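## Task

Using exactly two rods other than the pink one, and no orange rod, lay a straight end-to-end train whose total length equals the pink rod's 9 cm. Lengths by colour in cm: blue 1, magenta 2, grey 3, orange 4, lime 5, purple 6, red 7, green 8, pink 9, turquoise 10. Both train rods must rest flat on the table with their ends touching or nearly so. No second train may exist, and every rod outside the train must sit at least one rod-width away from it. The result must hold without the robot supporting it; at the end, open the grippers and pull the arms away.

## Robot and tools

Robot: two six-joint Doosan M1013 arms, left_arm and right_arm, each carrying a Robotiq 140 two-finger gripper. left_arm's base sits at (+0.053, +0.444, 0) m and right_arm's at (+0.015, -0.560, 0) m. The two names do not refer to sides of any camera image.

Scene frame: origin on the table top midway between the arms, +x pointing out over the table, +z up, left_arm on the +y side. Positions are in metres, orientations as quaternions wxyz. Gripper frame: the fingers point along its +z, and they open and close along its y. The reported end_effector_position is the spot between the pads when shut; closed fingertips stick out about 33 mm past it (9 mm when wide open), and while closing the tips travel roughly 24 mm further outward, so keep that clearance above the table.

execute_actions(actions): actions is a list of actions; each action is a table of at most 15 rows, one row per 1/30 s control step, run for 0.5 s total (a short table repeats its final row). Each row is a single list of 18 numbers, all in [-1, 1], covering both arms even if one is idle: left_arm dx, dy, dz, rx, ry, rz, gripper position, force_limit, speed, then the same nine for right_arm. The six pose numbers are an offset, expressed in that gripper's own axes, from the gripper's measured pose at the start of the action (for a call's first action, from the last pose reported in this scene); each row is counted from that start, not added to the previous row. Scale: 1.0 equals 0.6 m of travel or 180 degrees; rx, ry, rz form one rotation vector. Per step the command is clipped to within 70 mm and 16 degrees of the measured pose, so big offsets may need several actions. Gripper numbers are absolute settings, not offsets: position +1 is fully open (140 mm), about -0.8 brings the pads together, -1 closes until blocked; force_limit -1/0/+1 is roughly 14/60/107 N; speed -1/0/+1 is roughly 30/140/250 mm/s. A value of 0 is itself a command, so to leave a gripper unchanged repeat its previous three values. An empty list just returns the current state and images.

move(target, speed, stop_force, blocking): target is one 18-number row laid out as above; its pose part is an offset in gripper axes from the pose shown in the scene's latest result, and each gripper goes in a straight line toward it, both arms finishing together, lasting 0.5 to 10 s. speed is the path's top speed in m/s, 0.002 to 0.5 (default 0.25); rotation is capped at twice that in rad/s. stop_force (20 to 80 N, shared by both arms) ends an arm's path when it senses that much added resistance; use it only with slow, non-rotating moves, never within the first 0.2 s of a scene, and drop it when lifting away from something the gripper presses on. blocking=false returns after 0.5 s while the arm keeps going; it cannot be combined with stop_force, and further motions are refused until wait or stop shows it ended. The result adds a move: line naming the ending per arm (done, off_target, moving, held, fault, contact) and any limits (paced = pose clipped, held = steps blocked), plus each gripper's remaining distance to target.

wait(seconds): 0 to 10 s, arms keep their last command. stop(): brakes a running move. zoom_image(camera, region): region [x0, y0, x1, y1] in pixels of one camera's latest image, at most 504x504; cameras are cam_head_left, cam_head_right, cam_high, cam_low (672x504) and cam_left_wrist, cam_right_wrist (504x504, fisheye). read_manual(section) only gives licence text. finished_scene(scene) ends scene 1 or 2 for good and reports success.

Results: a state line per arm with gripper position, quaternion and velocities; Hand target lines showing where the controller is steering; joint positions and torques; object_status (0 moving, 1 blocked while opening, 2 blocked while closing, i.e. holding, 3 reached the requested position or pads met); position_measured in counts, 3 open to 230 closed. Also watch for pose unreachable, MOTOR HOT and fault lines. Reported hand positions drift a little at long reach; check with cameras.

Gripping: close with position -1 and confirm status 2. To squeeze harder, raise force_limit and switch position between -1 and -0.98.

Avoid: arms are stiff, so aiming even slightly beyond a contact can trip a fault; joint load limits (waist and shoulder 302, elbow 142, wrist joints 40 N m) or 144 N external force halt that arm for 10 s. Do not let the arms collide, do not knock or drop rods or push anything off the table, and avoid fast hard impacts. Brief external tugs on held parts may occur. Rods should be placed flat and released, then both grippers opened and moved clear before finishing.

Each tool is called after "Request:" as name([rows], argument=value, ...), one row to a line, values as JSON.

## Session

Request:
execute_actions(actions=[])

Scene clock: 0.00 s.
left_arm: end_effector_position=(+0.5436, +0.7021, +0.3906) position_measured=3 object_status=3 end_effector_quat_wxyz=(+0.016, -0.068, +0.777, +0.625) end_effector_velocity=(+0.001, -0.000, +0.000) end_effector_angular_velocity=(-0.001, -0.000, -0.001) | right_arm: end_effector_position=(+0.4043, -0.4300, +0.3527) position_measured=3 object_status=3 end_effector_quat_wxyz=(+0.341, +0.276, -0.582, +0.685) end_effector_velocity=(+0.000, -0.000, -0.000) end_effector_angular_velocity=(-0.001, -0.000, +0.000)
Joint positions: left_arm=[-0.385  0.076  2.078  1.245  1.659  3.973] | right_arm=[ 0.842  0.403  2.038 -0.992  2.209 -1.485]
Joint velocities: left_arm=[-0.     0.001 -0.001  0.    -0.001  0.001] | right_arm=[-0.     0.    -0.    -0.001  0.     0.   ]
Joint torques (N m, as the joint torque sensors report them, + toward a larger angle): no reading
Hand target (left_arm): +0.544, +0.702, +0.391; +0.016, -0.068, +0.777, +0.625
Hand target (right_arm): +0.404, -0.430, +0.353; +0.341, +0.276, -0.582, +0.685
camera_calibration (this result's frames):
cam_left_wrist: T_world_to_cam=[[-0.340353, 0.164953, 0.925716, -0.295851], [0.886395, -0.272255, 0.374409, -0.419967], [0.313791, 0.947981, -0.0535506, -0.629975], [0, 0, 0, 1]] pos_world=[0.469243, 0.531667, 0.397378]
cam_right_wrist: T_world_to_cam=[[-0.904054, -0.0900805, -0.417819, 0.479924], [0.384627, 0.254875, -0.887187, 0.270361], [0.18641, -0.962769, -0.195774, -0.240922], [0, 0, 0, 1]] pos_world=[0.374799, -0.257629, 0.393216]

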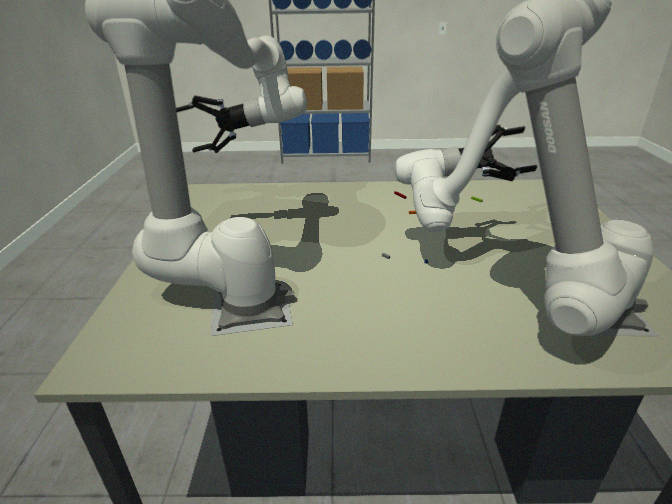

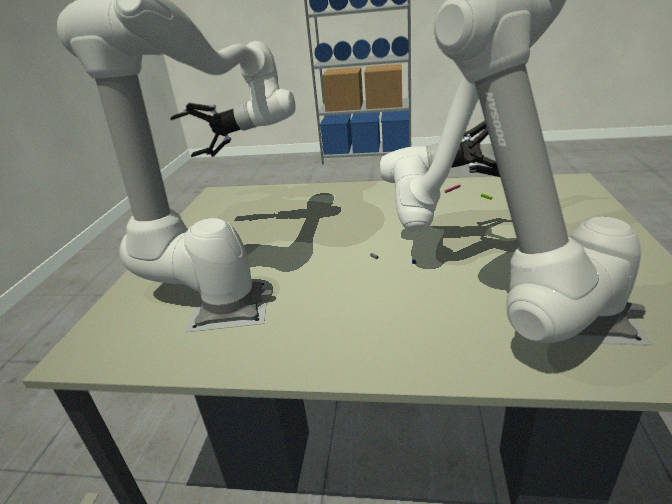

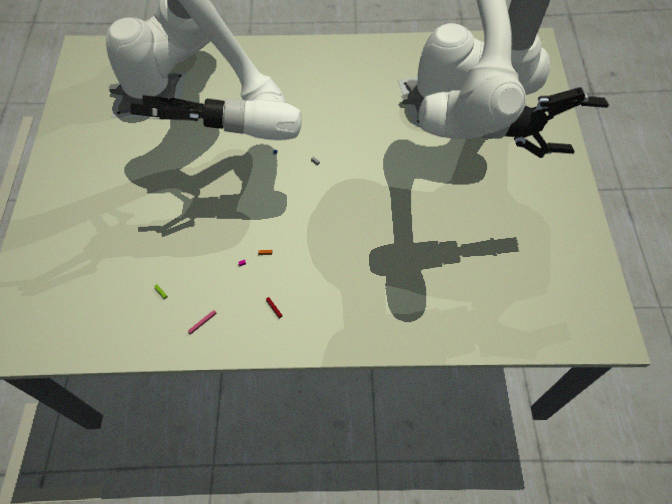

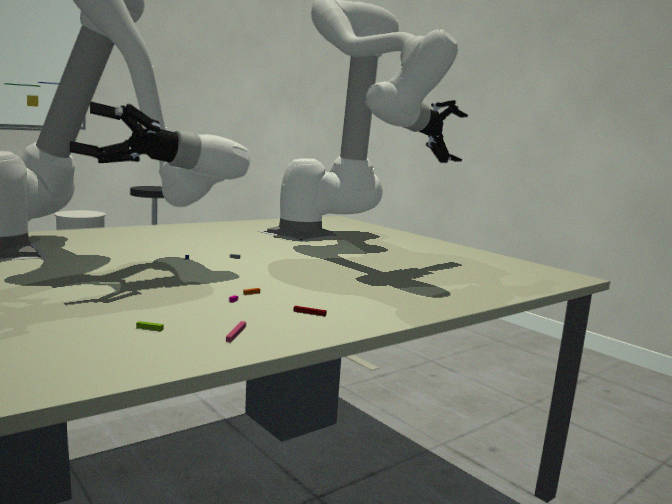

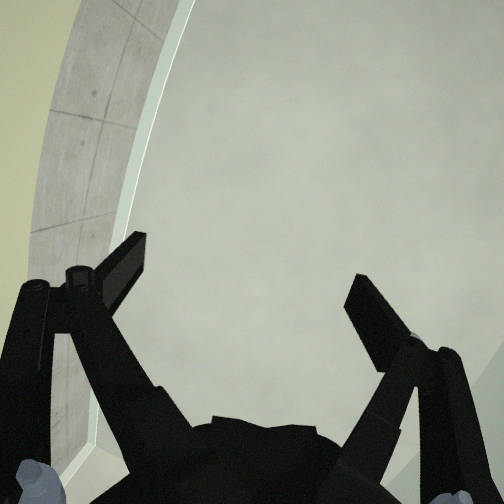

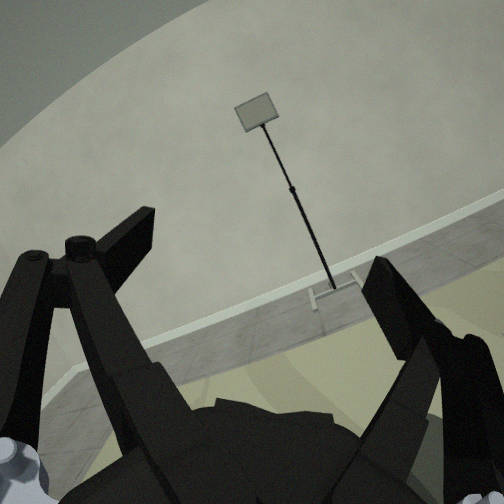

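Request:
move(target=[0,0,0,0,0,0,1,0,0,-0.642,-0.407,-0.619,-0.4037,-0.3826,0.0683,-0.4,-0.5,0], speed=0.4)

Scene clock: 17.80 s.
left_arm: end_effector_position=(+0.5436, +0.7021, +0.3906) position_measured=3 object_status=3 end_effector_quat_wxyz=(+0.016, -0.068, +0.777, +0.625) end_effector_velocity=(+0.000, -0.000, -0.001) end_effector_angular_velocity=(-0.001, +0.001, +0.001) | right_arm: end_effector_position=(+0.8404, -0.0984, +0.1396) position_measured=179 object_status=3 end_effector_quat_wxyz=(-0.000, -0.293, +0.956, -0.000) end_effector_velocity=(+0.001, +0.001, -0.001) end_effector_angular_velocity=(+0.004, +0.000, -0.000)
Joint positions: left_arm=[-0.385  0.076  2.078  1.245  1.659  3.973] | right_arm=[ 0.515  0.714  1.126  0.     1.302 -1.692]
Joint velocities: left_arm=[ 0.     0.001 -0.    -0.001 -0.     0.   ] | right_arm=[-0.001  0.001 -0.001  0.004 -0.002 -0.001]
Joint torques (N m, as the joint torque sensors report them, + toward a larger angle): left_arm=[  2.4  -42.37 -32.7    3.12   2.02   0.28] | right_arm=[   0.6  -106.76  -39.38    3.97    0.51   -0.64]
Hand target (left_arm): +0.544, +0.702, +0.391; +0.016, -0.068, +0.777, +0.625
Hand target (right_arm): +0.840, -0.098, +0.139; -0.000, -0.293, +0.956, +0.000
Off the commanded pose (left_arm): 0.000 m, 0 deg.
Off the commanded pose (right_arm): 0.001 m, 0 deg.
move: done
camera_calibration (this result's frames):
cam_left_wrist: T_world_to_cam=[[-0.340353, 0.164953, 0.925716, -0.295851], [0.886395, -0.272255, 0.374409, -0.419967], [0.313791, 0.947981, -0.0535508, -0.629975], [0, 0, 0, 1]] pos_world=[0.469243, 0.531667, 0.397378]
cam_right_wrist: T_world_to_cam=[[-0.727777, 0.684967, -0.0340617, 0.689602], [0.614903, 0.673717, 0.409877, -0.504257], [0.303701, 0.277355, -0.911504, 0.0786481], [0, 0, 0, 1]] pos_world=[0.788061, -0.154442, 0.301861]

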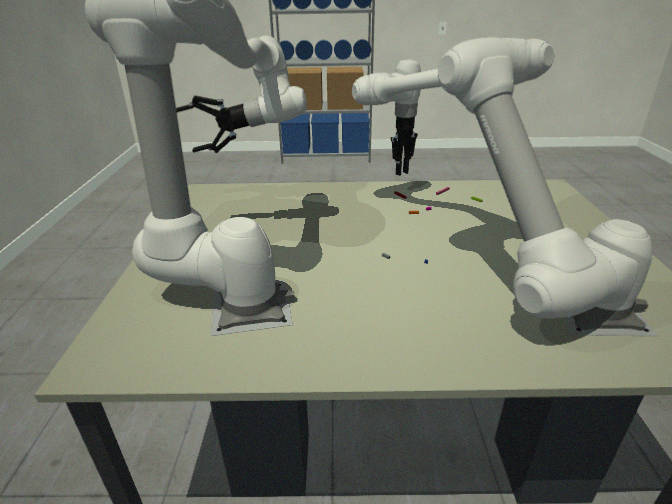

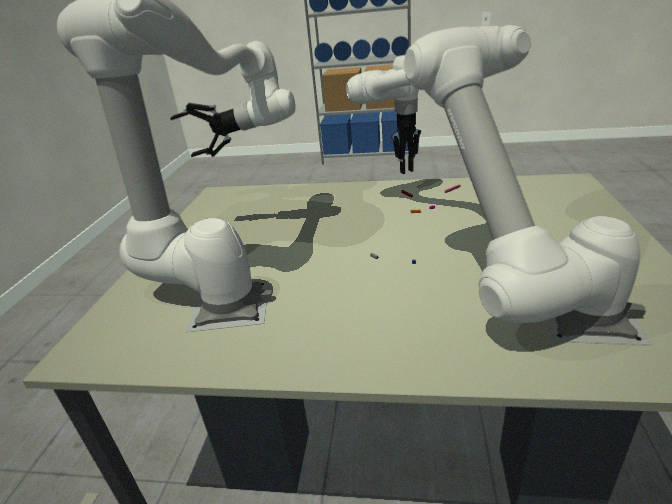

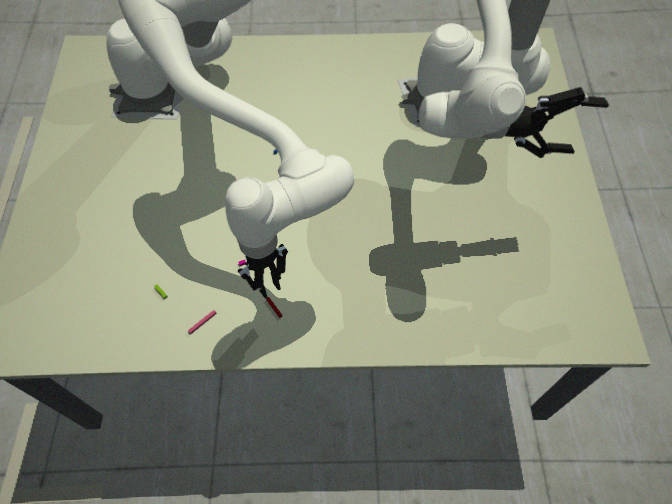

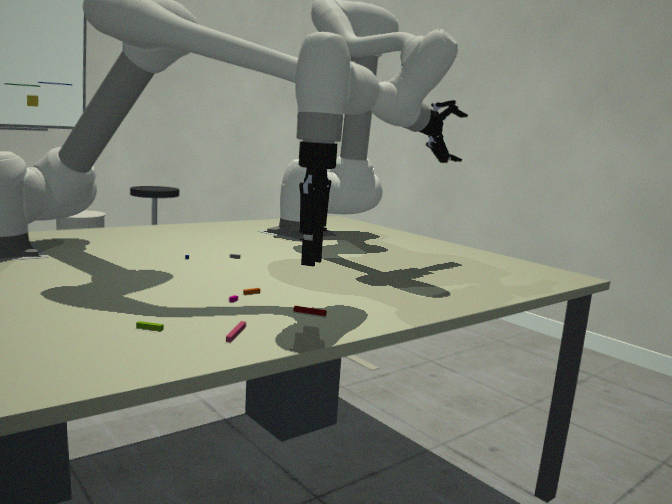

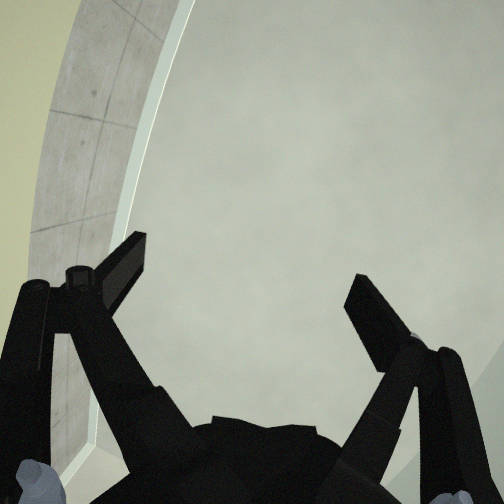

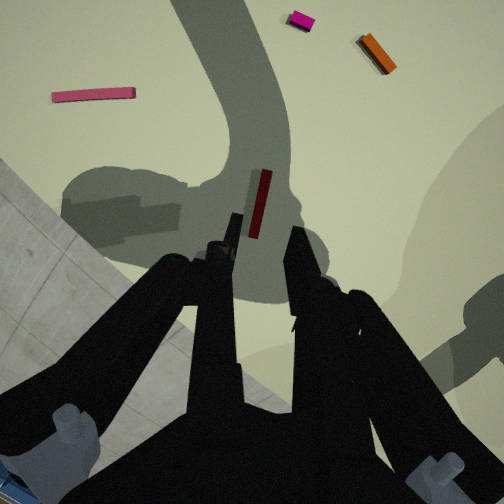

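Request:
move(target=[0,0,0,0,0,0,1,0,0,-0.003,-0.002,0.166,0,0,0,-0.4,-0.5,0], speed=0.15)

Request:
move(target=[0,0,0,0,0,0,1,0,0,0,0,0,0,0,0,-1,-0.3,-0.5])

Request:
move(target=[0,0,0,0,0,0,1,0,0,0,0,-0.025,0,0,0,-1,-0.3,-0.5], speed=0.1)

Scene clock: 33.03 s.
left_arm: end_effector_position=(+0.5436, +0.7021, +0.3906) position_measured=3 object_status=3 end_effector_quat_wxyz=(+0.016, -0.068, +0.777, +0.625) end_effector_velocity=(-0.001, +0.000, -0.001) end_effector_angular_velocity=(-0.002, +0.002, +0.000) | right_arm: end_effector_position=(+0.8426, -0.0983, +0.0401) position_measured=179 object_status=3 end_effector_quat_wxyz=(-0.000, -0.293, +0.956, -0.000) end_effector_velocity=(+0.000, +0.000, +0.001) end_effector_angular_velocity=(+0.001, -0.002, -0.000)
Joint positions: left_arm=[-0.385  0.076  2.078  1.245  1.659  3.973] | right_arm=[ 0.514  0.776  1.204  0.     1.162 -1.694]
Joint velocities: left_arm=[ 0.    -0.     0.002 -0.002 -0.001  0.001] | right_arm=[-0.    -0.001  0.001  0.    -0.002 -0.   ]
Joint torques (N m, as the joint torque sensors report them, + toward a larger angle): left_arm=[  3.24 -41.85 -32.55   3.11   2.03   0.33] | right_arm=[   0.78 -109.21  -37.98    4.13    0.56   -0.7 ]
Hand target (left_arm): +0.544, +0.702, +0.391; +0.016, -0.068, +0.777, +0.625
Hand target (right_arm): +0.843, -0.098, +0.040; -0.000, -0.293, +0.956, -0.000
Off the commanded pose (left_arm): 0.000 m, 0 deg.
Off the commanded pose (right_arm): 0.000 m, 0 deg.
move: done
camera_calibration (this result's frames):
cam_left_wrist: T_world_to_cam=[[-0.340353, 0.164953, 0.925716, -0.295851], [0.886395, -0.272255, 0.374408, -0.419967], [0.313791, 0.947981, -0.0535508, -0.629975], [0, 0, 0, 1]] pos_world=[0.469243, 0.531667, 0.397378]
cam_right_wrist: T_world_to_cam=[[-0.727851, 0.684889, -0.0340469, 0.68779], [0.61482, 0.673764, 0.409924, -0.464886], [0.303692, 0.277431, -0.911484, -0.0127066], [0, 0, 0, 1]] pos_world=[0.790289, -0.154311, 0.202403]

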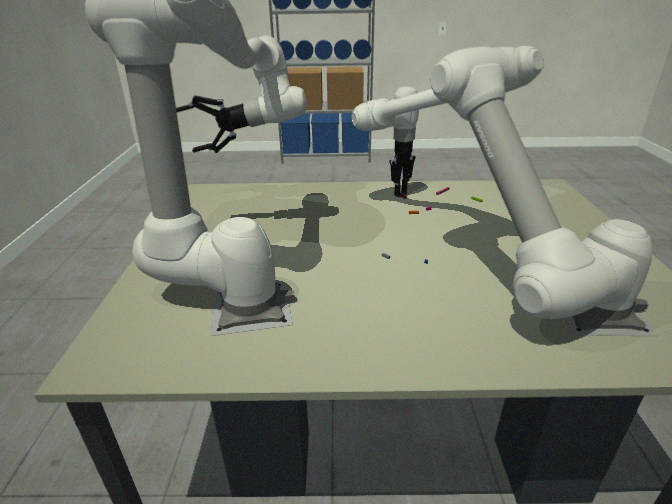

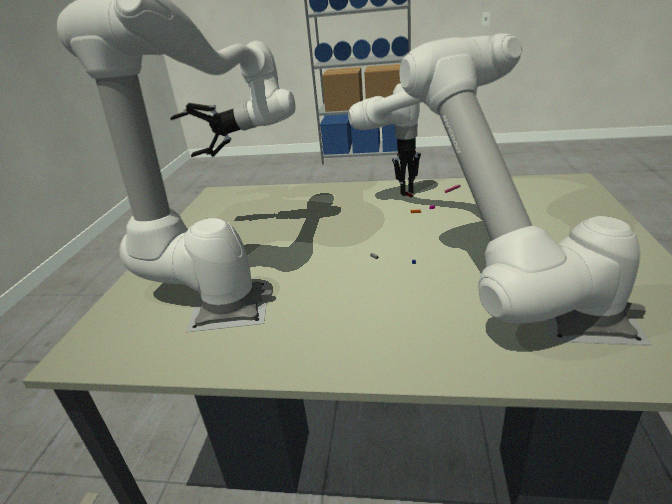

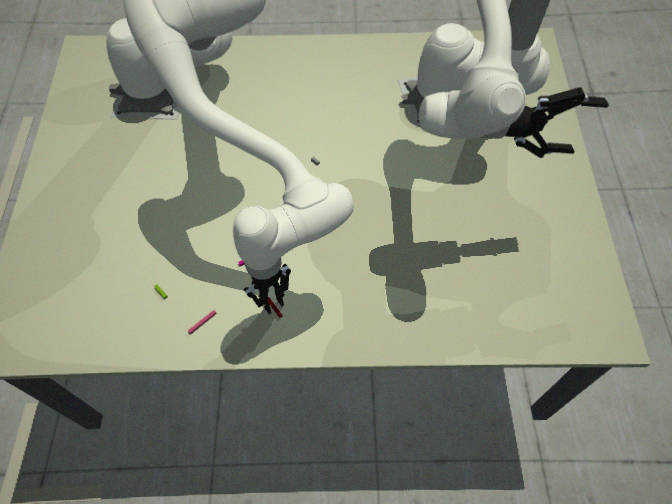

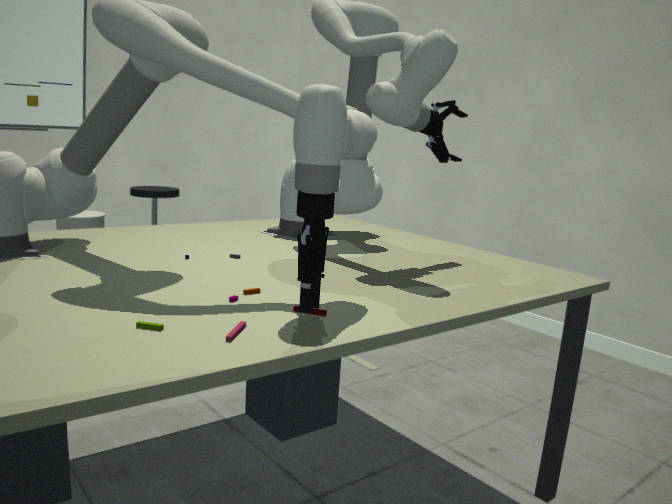

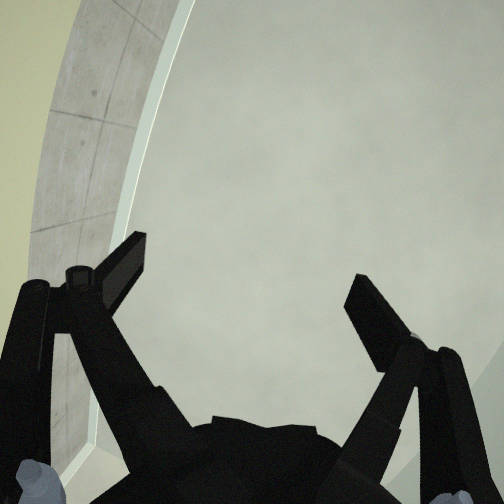

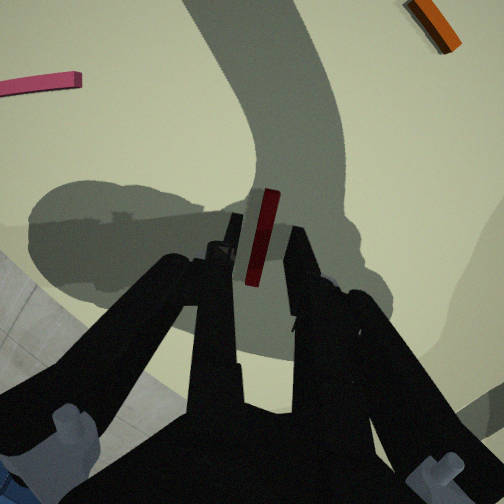

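Scene clock: 33.57 s.
left_arm: end_effector_position=(+0.5436, +0.7021, +0.3906) position_measured=3 object_status=3 end_effector_quat_wxyz=(+0.016, -0.068, +0.777, +0.625) end_effector_velocity=(-0.000, +0.000, +0.001) end_effector_angular_velocity=(-0.000, -0.001, +0.001) | right_arm: end_effector_position=(+0.8426, -0.0983, +0.0401) position_measured=219 object_status=2 end_effector_quat_wxyz=(-0.000, -0.293, +0.956, -0.000) end_effector_velocity=(+0.000, -0.001, +0.000) end_effector_angular_velocity=(-0.002, -0.001, +0.001)
Joint positions: left_arm=[-0.385  0.076  2.078  1.245  1.659  3.973] | right_arm=[ 0.514  0.776  1.204  0.     1.162 -1.694]
Joint velocities: left_arm=[ 0.    -0.001 -0.001 -0.001  0.001  0.   ] | right_arm=[ 0.    -0.     0.    -0.002 -0.     0.   ]
Joint torques (N m, as the joint torque sensors report them, + toward a larger angle): left_arm=[  1.41 -41.05 -32.79   3.05   1.96   0.41] | right_arm=[   0.   -103.23  -34.09    4.      0.04   -0.69]
Hand target (left_arm): +0.544, +0.702, +0.391; +0.016, -0.068, +0.777, +0.625
Hand target (right_arm): +0.843, -0.098, +0.040; -0.000, -0.293, +0.956, -0.000
Off the commanded pose (left_arm): 0.000 m, 0 deg.
Off the commanded pose (right_arm): 0.000 m, 0 deg.
move: done
camera_calibration (this result's frames):
cam_left_wrist: T_world_to_cam=[[-0.340353, 0.164953, 0.925716, -0.295851], [0.886395, -0.272255, 0.374408, -0.419967], [0.313791, 0.947981, -0.0535508, -0.629975], [0, 0, 0, 1]] pos_world=[0.469243, 0.531667, 0.397378]
cam_right_wrist: T_world_to_cam=[[-0.727851, 0.68489, -0.0340445, 0.687789], [0.614823, 0.673766, 0.409918, -0.464873], [0.303687, 0.277428, -0.911487, -0.0127329], [0, 0, 0, 1]] pos_world=[0.79029, -0.154312, 0.202369]

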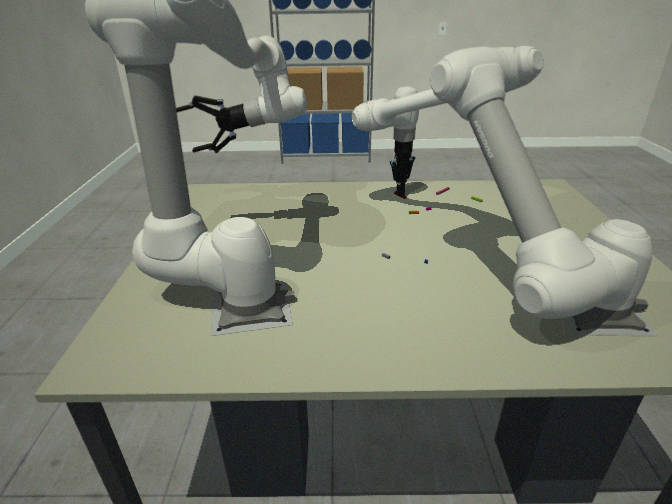

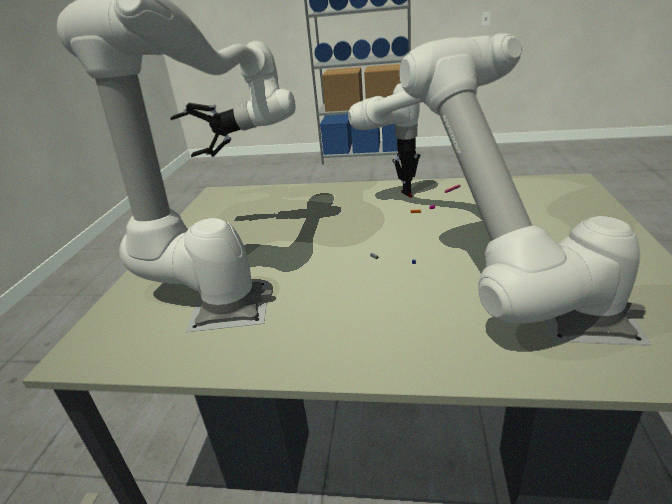

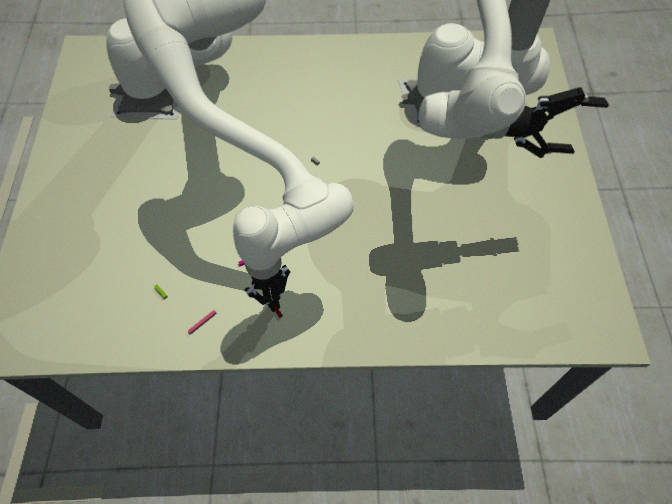

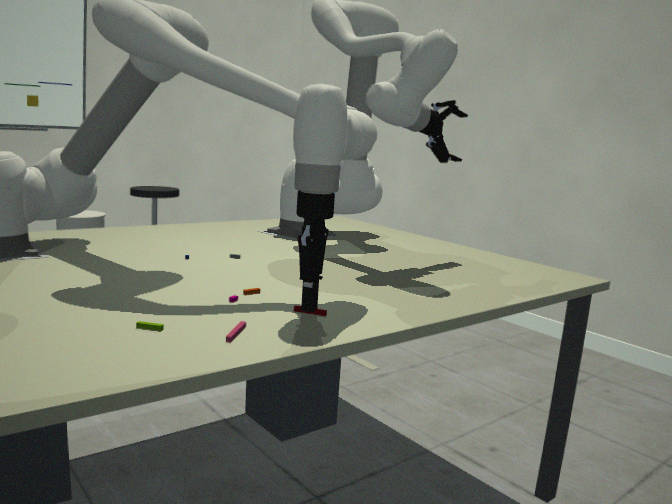

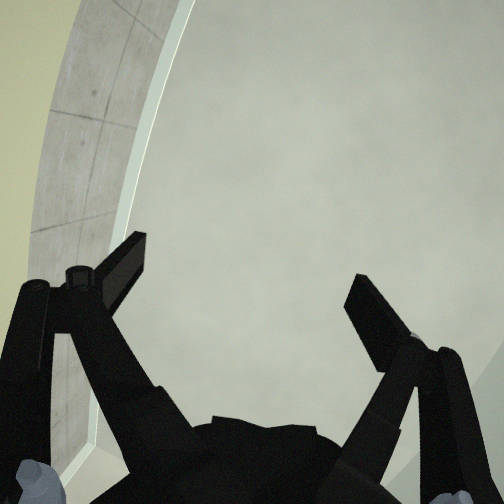

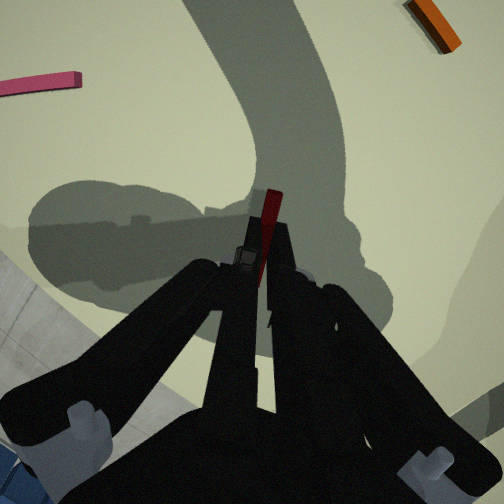

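Scene clock: 34.30 s.
left_arm: end_effector_position=(+0.5436, +0.7021, +0.3906) position_measured=3 object_status=3 end_effector_quat_wxyz=(+0.016, -0.068, +0.777, +0.625) end_effector_velocity=(+0.001, -0.000, +0.001) end_effector_angular_velocity=(-0.001, -0.004, -0.001) | right_arm: end_effector_position=(+0.8426, -0.0983, +0.0550) position_measured=219 object_status=2 end_effector_quat_wxyz=(-0.000, -0.293, +0.956, -0.000) end_effector_velocity=(+0.000, -0.000, +0.002) end_effector_angular_velocity=(+0.001, -0.000, -0.001)
Joint positions: left_arm=[-0.385  0.076  2.078  1.245  1.659  3.973] | right_arm=[ 0.514  0.766  1.194  0.     1.183 -1.694]
Joint velocities: left_arm=[-0.    -0.    -0.003  0.    -0.001 -0.001] | right_arm=[-0.    -0.001 -0.001  0.001  0.002 -0.   ]
Joint torques (N m, as the joint torque sensors report them, + toward a larger angle): left_arm=[  2.17 -41.37 -32.67   3.2    2.06   0.27] | right_arm=[  -0.76 -110.11  -38.1     4.02    0.21   -0.62]
Hand target (left_arm): +0.544, +0.702, +0.391; +0.016, -0.068, +0.777, +0.625
Hand target (right_arm): +0.843, -0.098, +0.055; -0.000, -0.293, +0.956, -0.000
Off the commanded pose (left_arm): 0.000 m, 0 deg.
Off the commanded pose (right_arm): 0.000 m, 0 deg.
move: done
camera_calibration (this result's frames):
cam_left_wrist: T_world_to_cam=[[-0.340352, 0.164953, 0.925716, -0.295851], [0.886395, -0.272255, 0.374408, -0.419967], [0.313791, 0.947981, -0.053551, -0.629974], [0, 0, 0, 1]] pos_world=[0.469243, 0.531667, 0.397378]
cam_right_wrist: T_world_to_cam=[[-0.727844, 0.684898, -0.0340389, 0.688294], [0.614837, 0.673761, 0.409905, -0.470973], [0.303677, 0.277418, -0.911493, 0.000876379], [0, 0, 0, 1]] pos_world=[0.790276, -0.154331, 0.217282]

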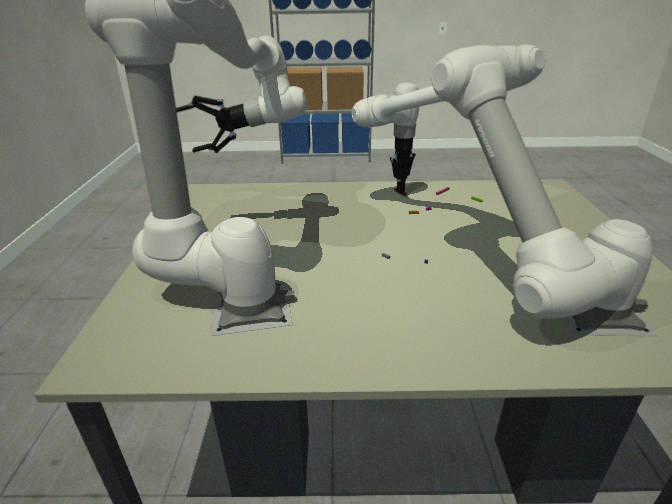

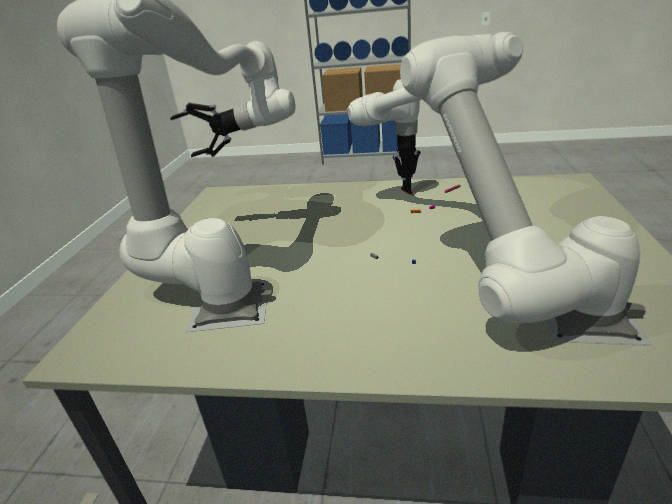

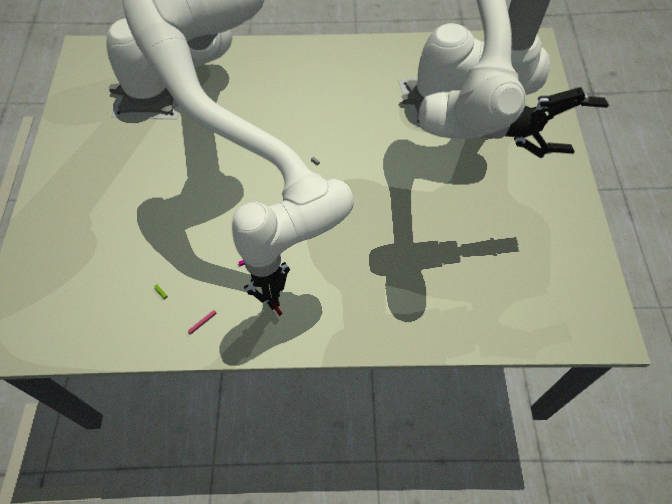

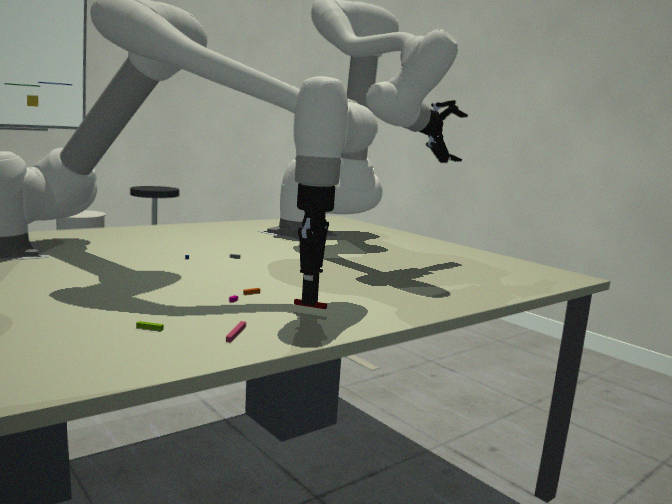

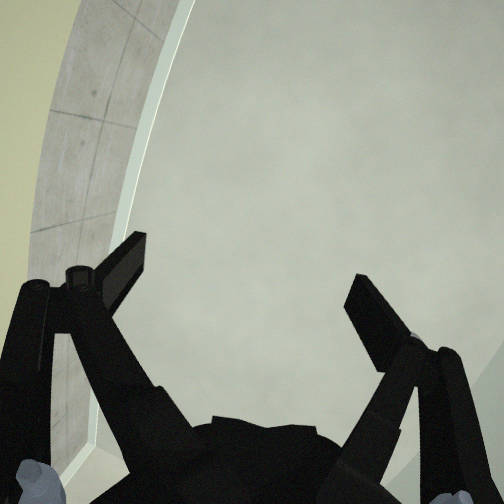

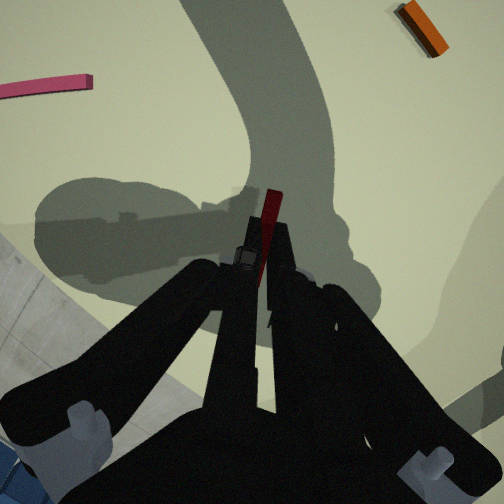

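The tips touched the table lightly at z=0.040, so I'll descend to about 0.043 during the transfer.

Request:
move(target=[0,0,0,0,0,0,1,0,0,0.309,-0.098,0.019,0,0,0.556,-1,-0.3,-0.5], speed=0.4)

Request:
zoom_image(camera="cam_right_wrist", region=[210, 100, 350, 240])

Scene clock: 40.83 s.
left_arm: end_effector_position=(+0.5436, +0.7021, +0.3906) position_measured=3 object_status=3 end_effector_quat_wxyz=(+0.016, -0.068, +0.777, +0.625) end_effector_velocity=(-0.000, -0.000, -0.000) end_effector_angular_velocity=(-0.002, -0.000, +0.001) | right_arm: end_effector_position=(+0.7218, -0.2507, +0.0433) position_measured=219 object_status=2 end_effector_quat_wxyz=(-0.000, +0.544, +0.839, -0.000) end_effector_velocity=(-0.000, -0.001, -0.001) end_effector_angular_velocity=(-0.001, +0.001, -0.005)
Joint positions: left_arm=[-0.385  0.076  2.078  1.245  1.659  3.973] | right_arm=[ 0.409  0.521  1.647  0.     0.974 -0.052]
Joint velocities: left_arm=[ 0.     0.    -0.    -0.002 -0.    -0.   ] | right_arm=[-0.     0.001  0.001 -0.001 -0.001  0.005]
Joint torques (N m, as the joint torque sensors report them, + toward a larger angle): left_arm=[  1.96 -41.24 -32.79   3.     2.01   0.33] | right_arm=[  0.48 -85.08 -33.55   3.45   0.    -0.9 ]
Hand target (left_arm): +0.544, +0.702, +0.391; +0.016, -0.068, +0.777, +0.625
Hand target (right_arm): +0.722, -0.251, +0.043; -0.000, +0.545, +0.839, -0.000
Off the commanded pose (left_arm): 0.000 m, 0 deg.
Off the commanded pose (right_arm): 0.001 m, 0 deg.
move: done
camera_calibration (this result's frames):
cam_left_wrist: T_world_to_cam=[[-0.340352, 0.164953, 0.925716, -0.295851], [0.886395, -0.272255, 0.374408, -0.419967], [0.313791, 0.947981, -0.0535509, -0.629974], [0, 0, 0, 1]] pos_world=[0.469243, 0.531667, 0.397378]
cam_right_wrist: T_world_to_cam=[[0.801452, 0.597039, -0.0348995, -0.421497], [0.556318, -0.722827, 0.409917, -0.597071], [0.21951, -0.347944, -0.911455, -0.0268295], [0, 0, 0, 1]] pos_world=[0.67586, -0.189264, 0.205585]

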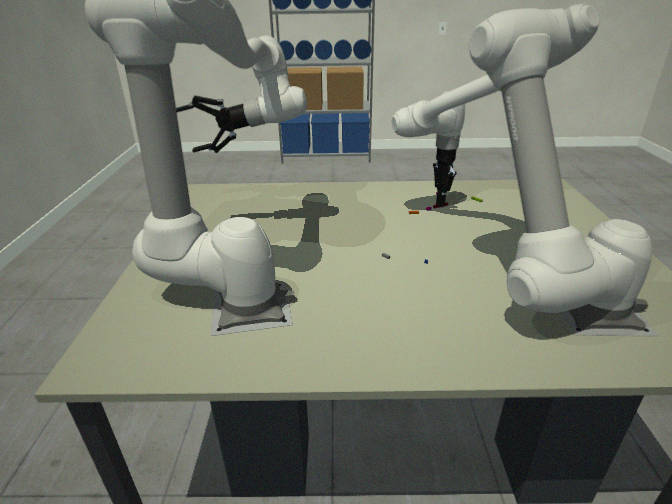

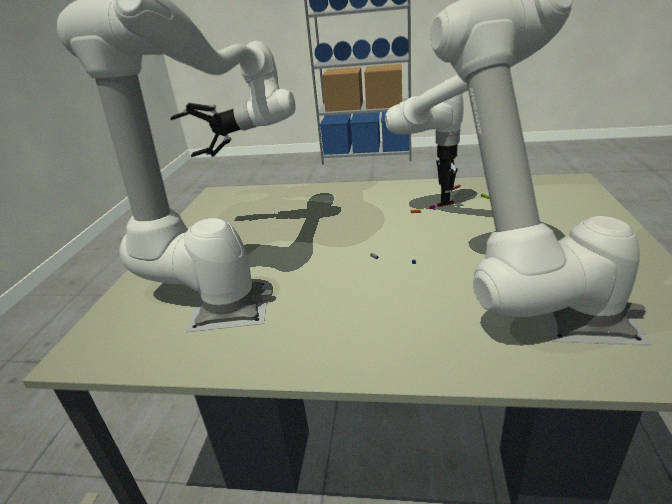

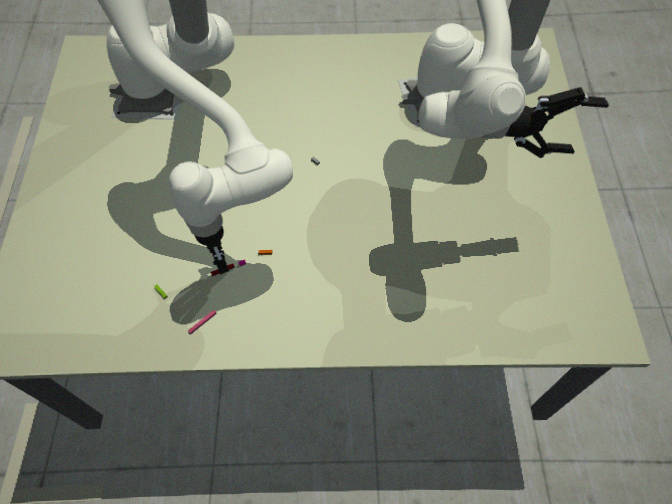

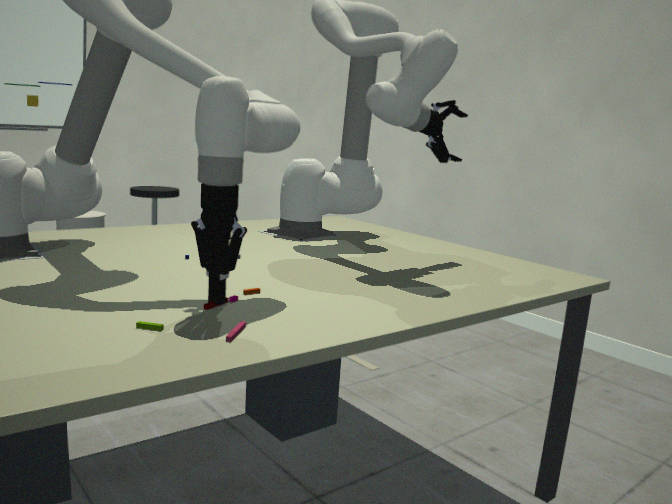

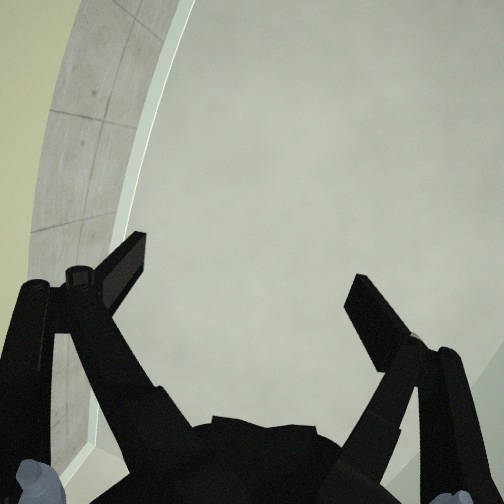

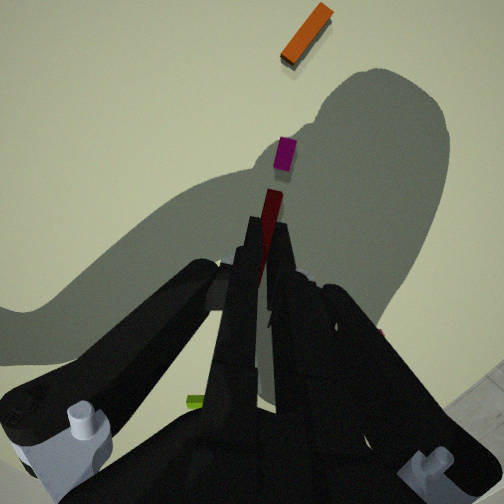

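Region (210, 100, 350, 240) of cam_right_wrist's 504x504 image, scaled by 3.600, with more detail than that image has.

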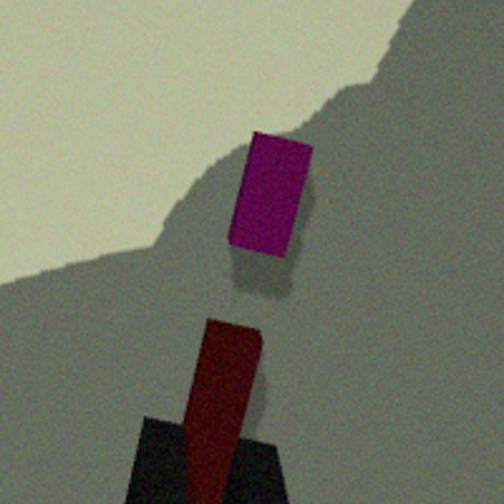

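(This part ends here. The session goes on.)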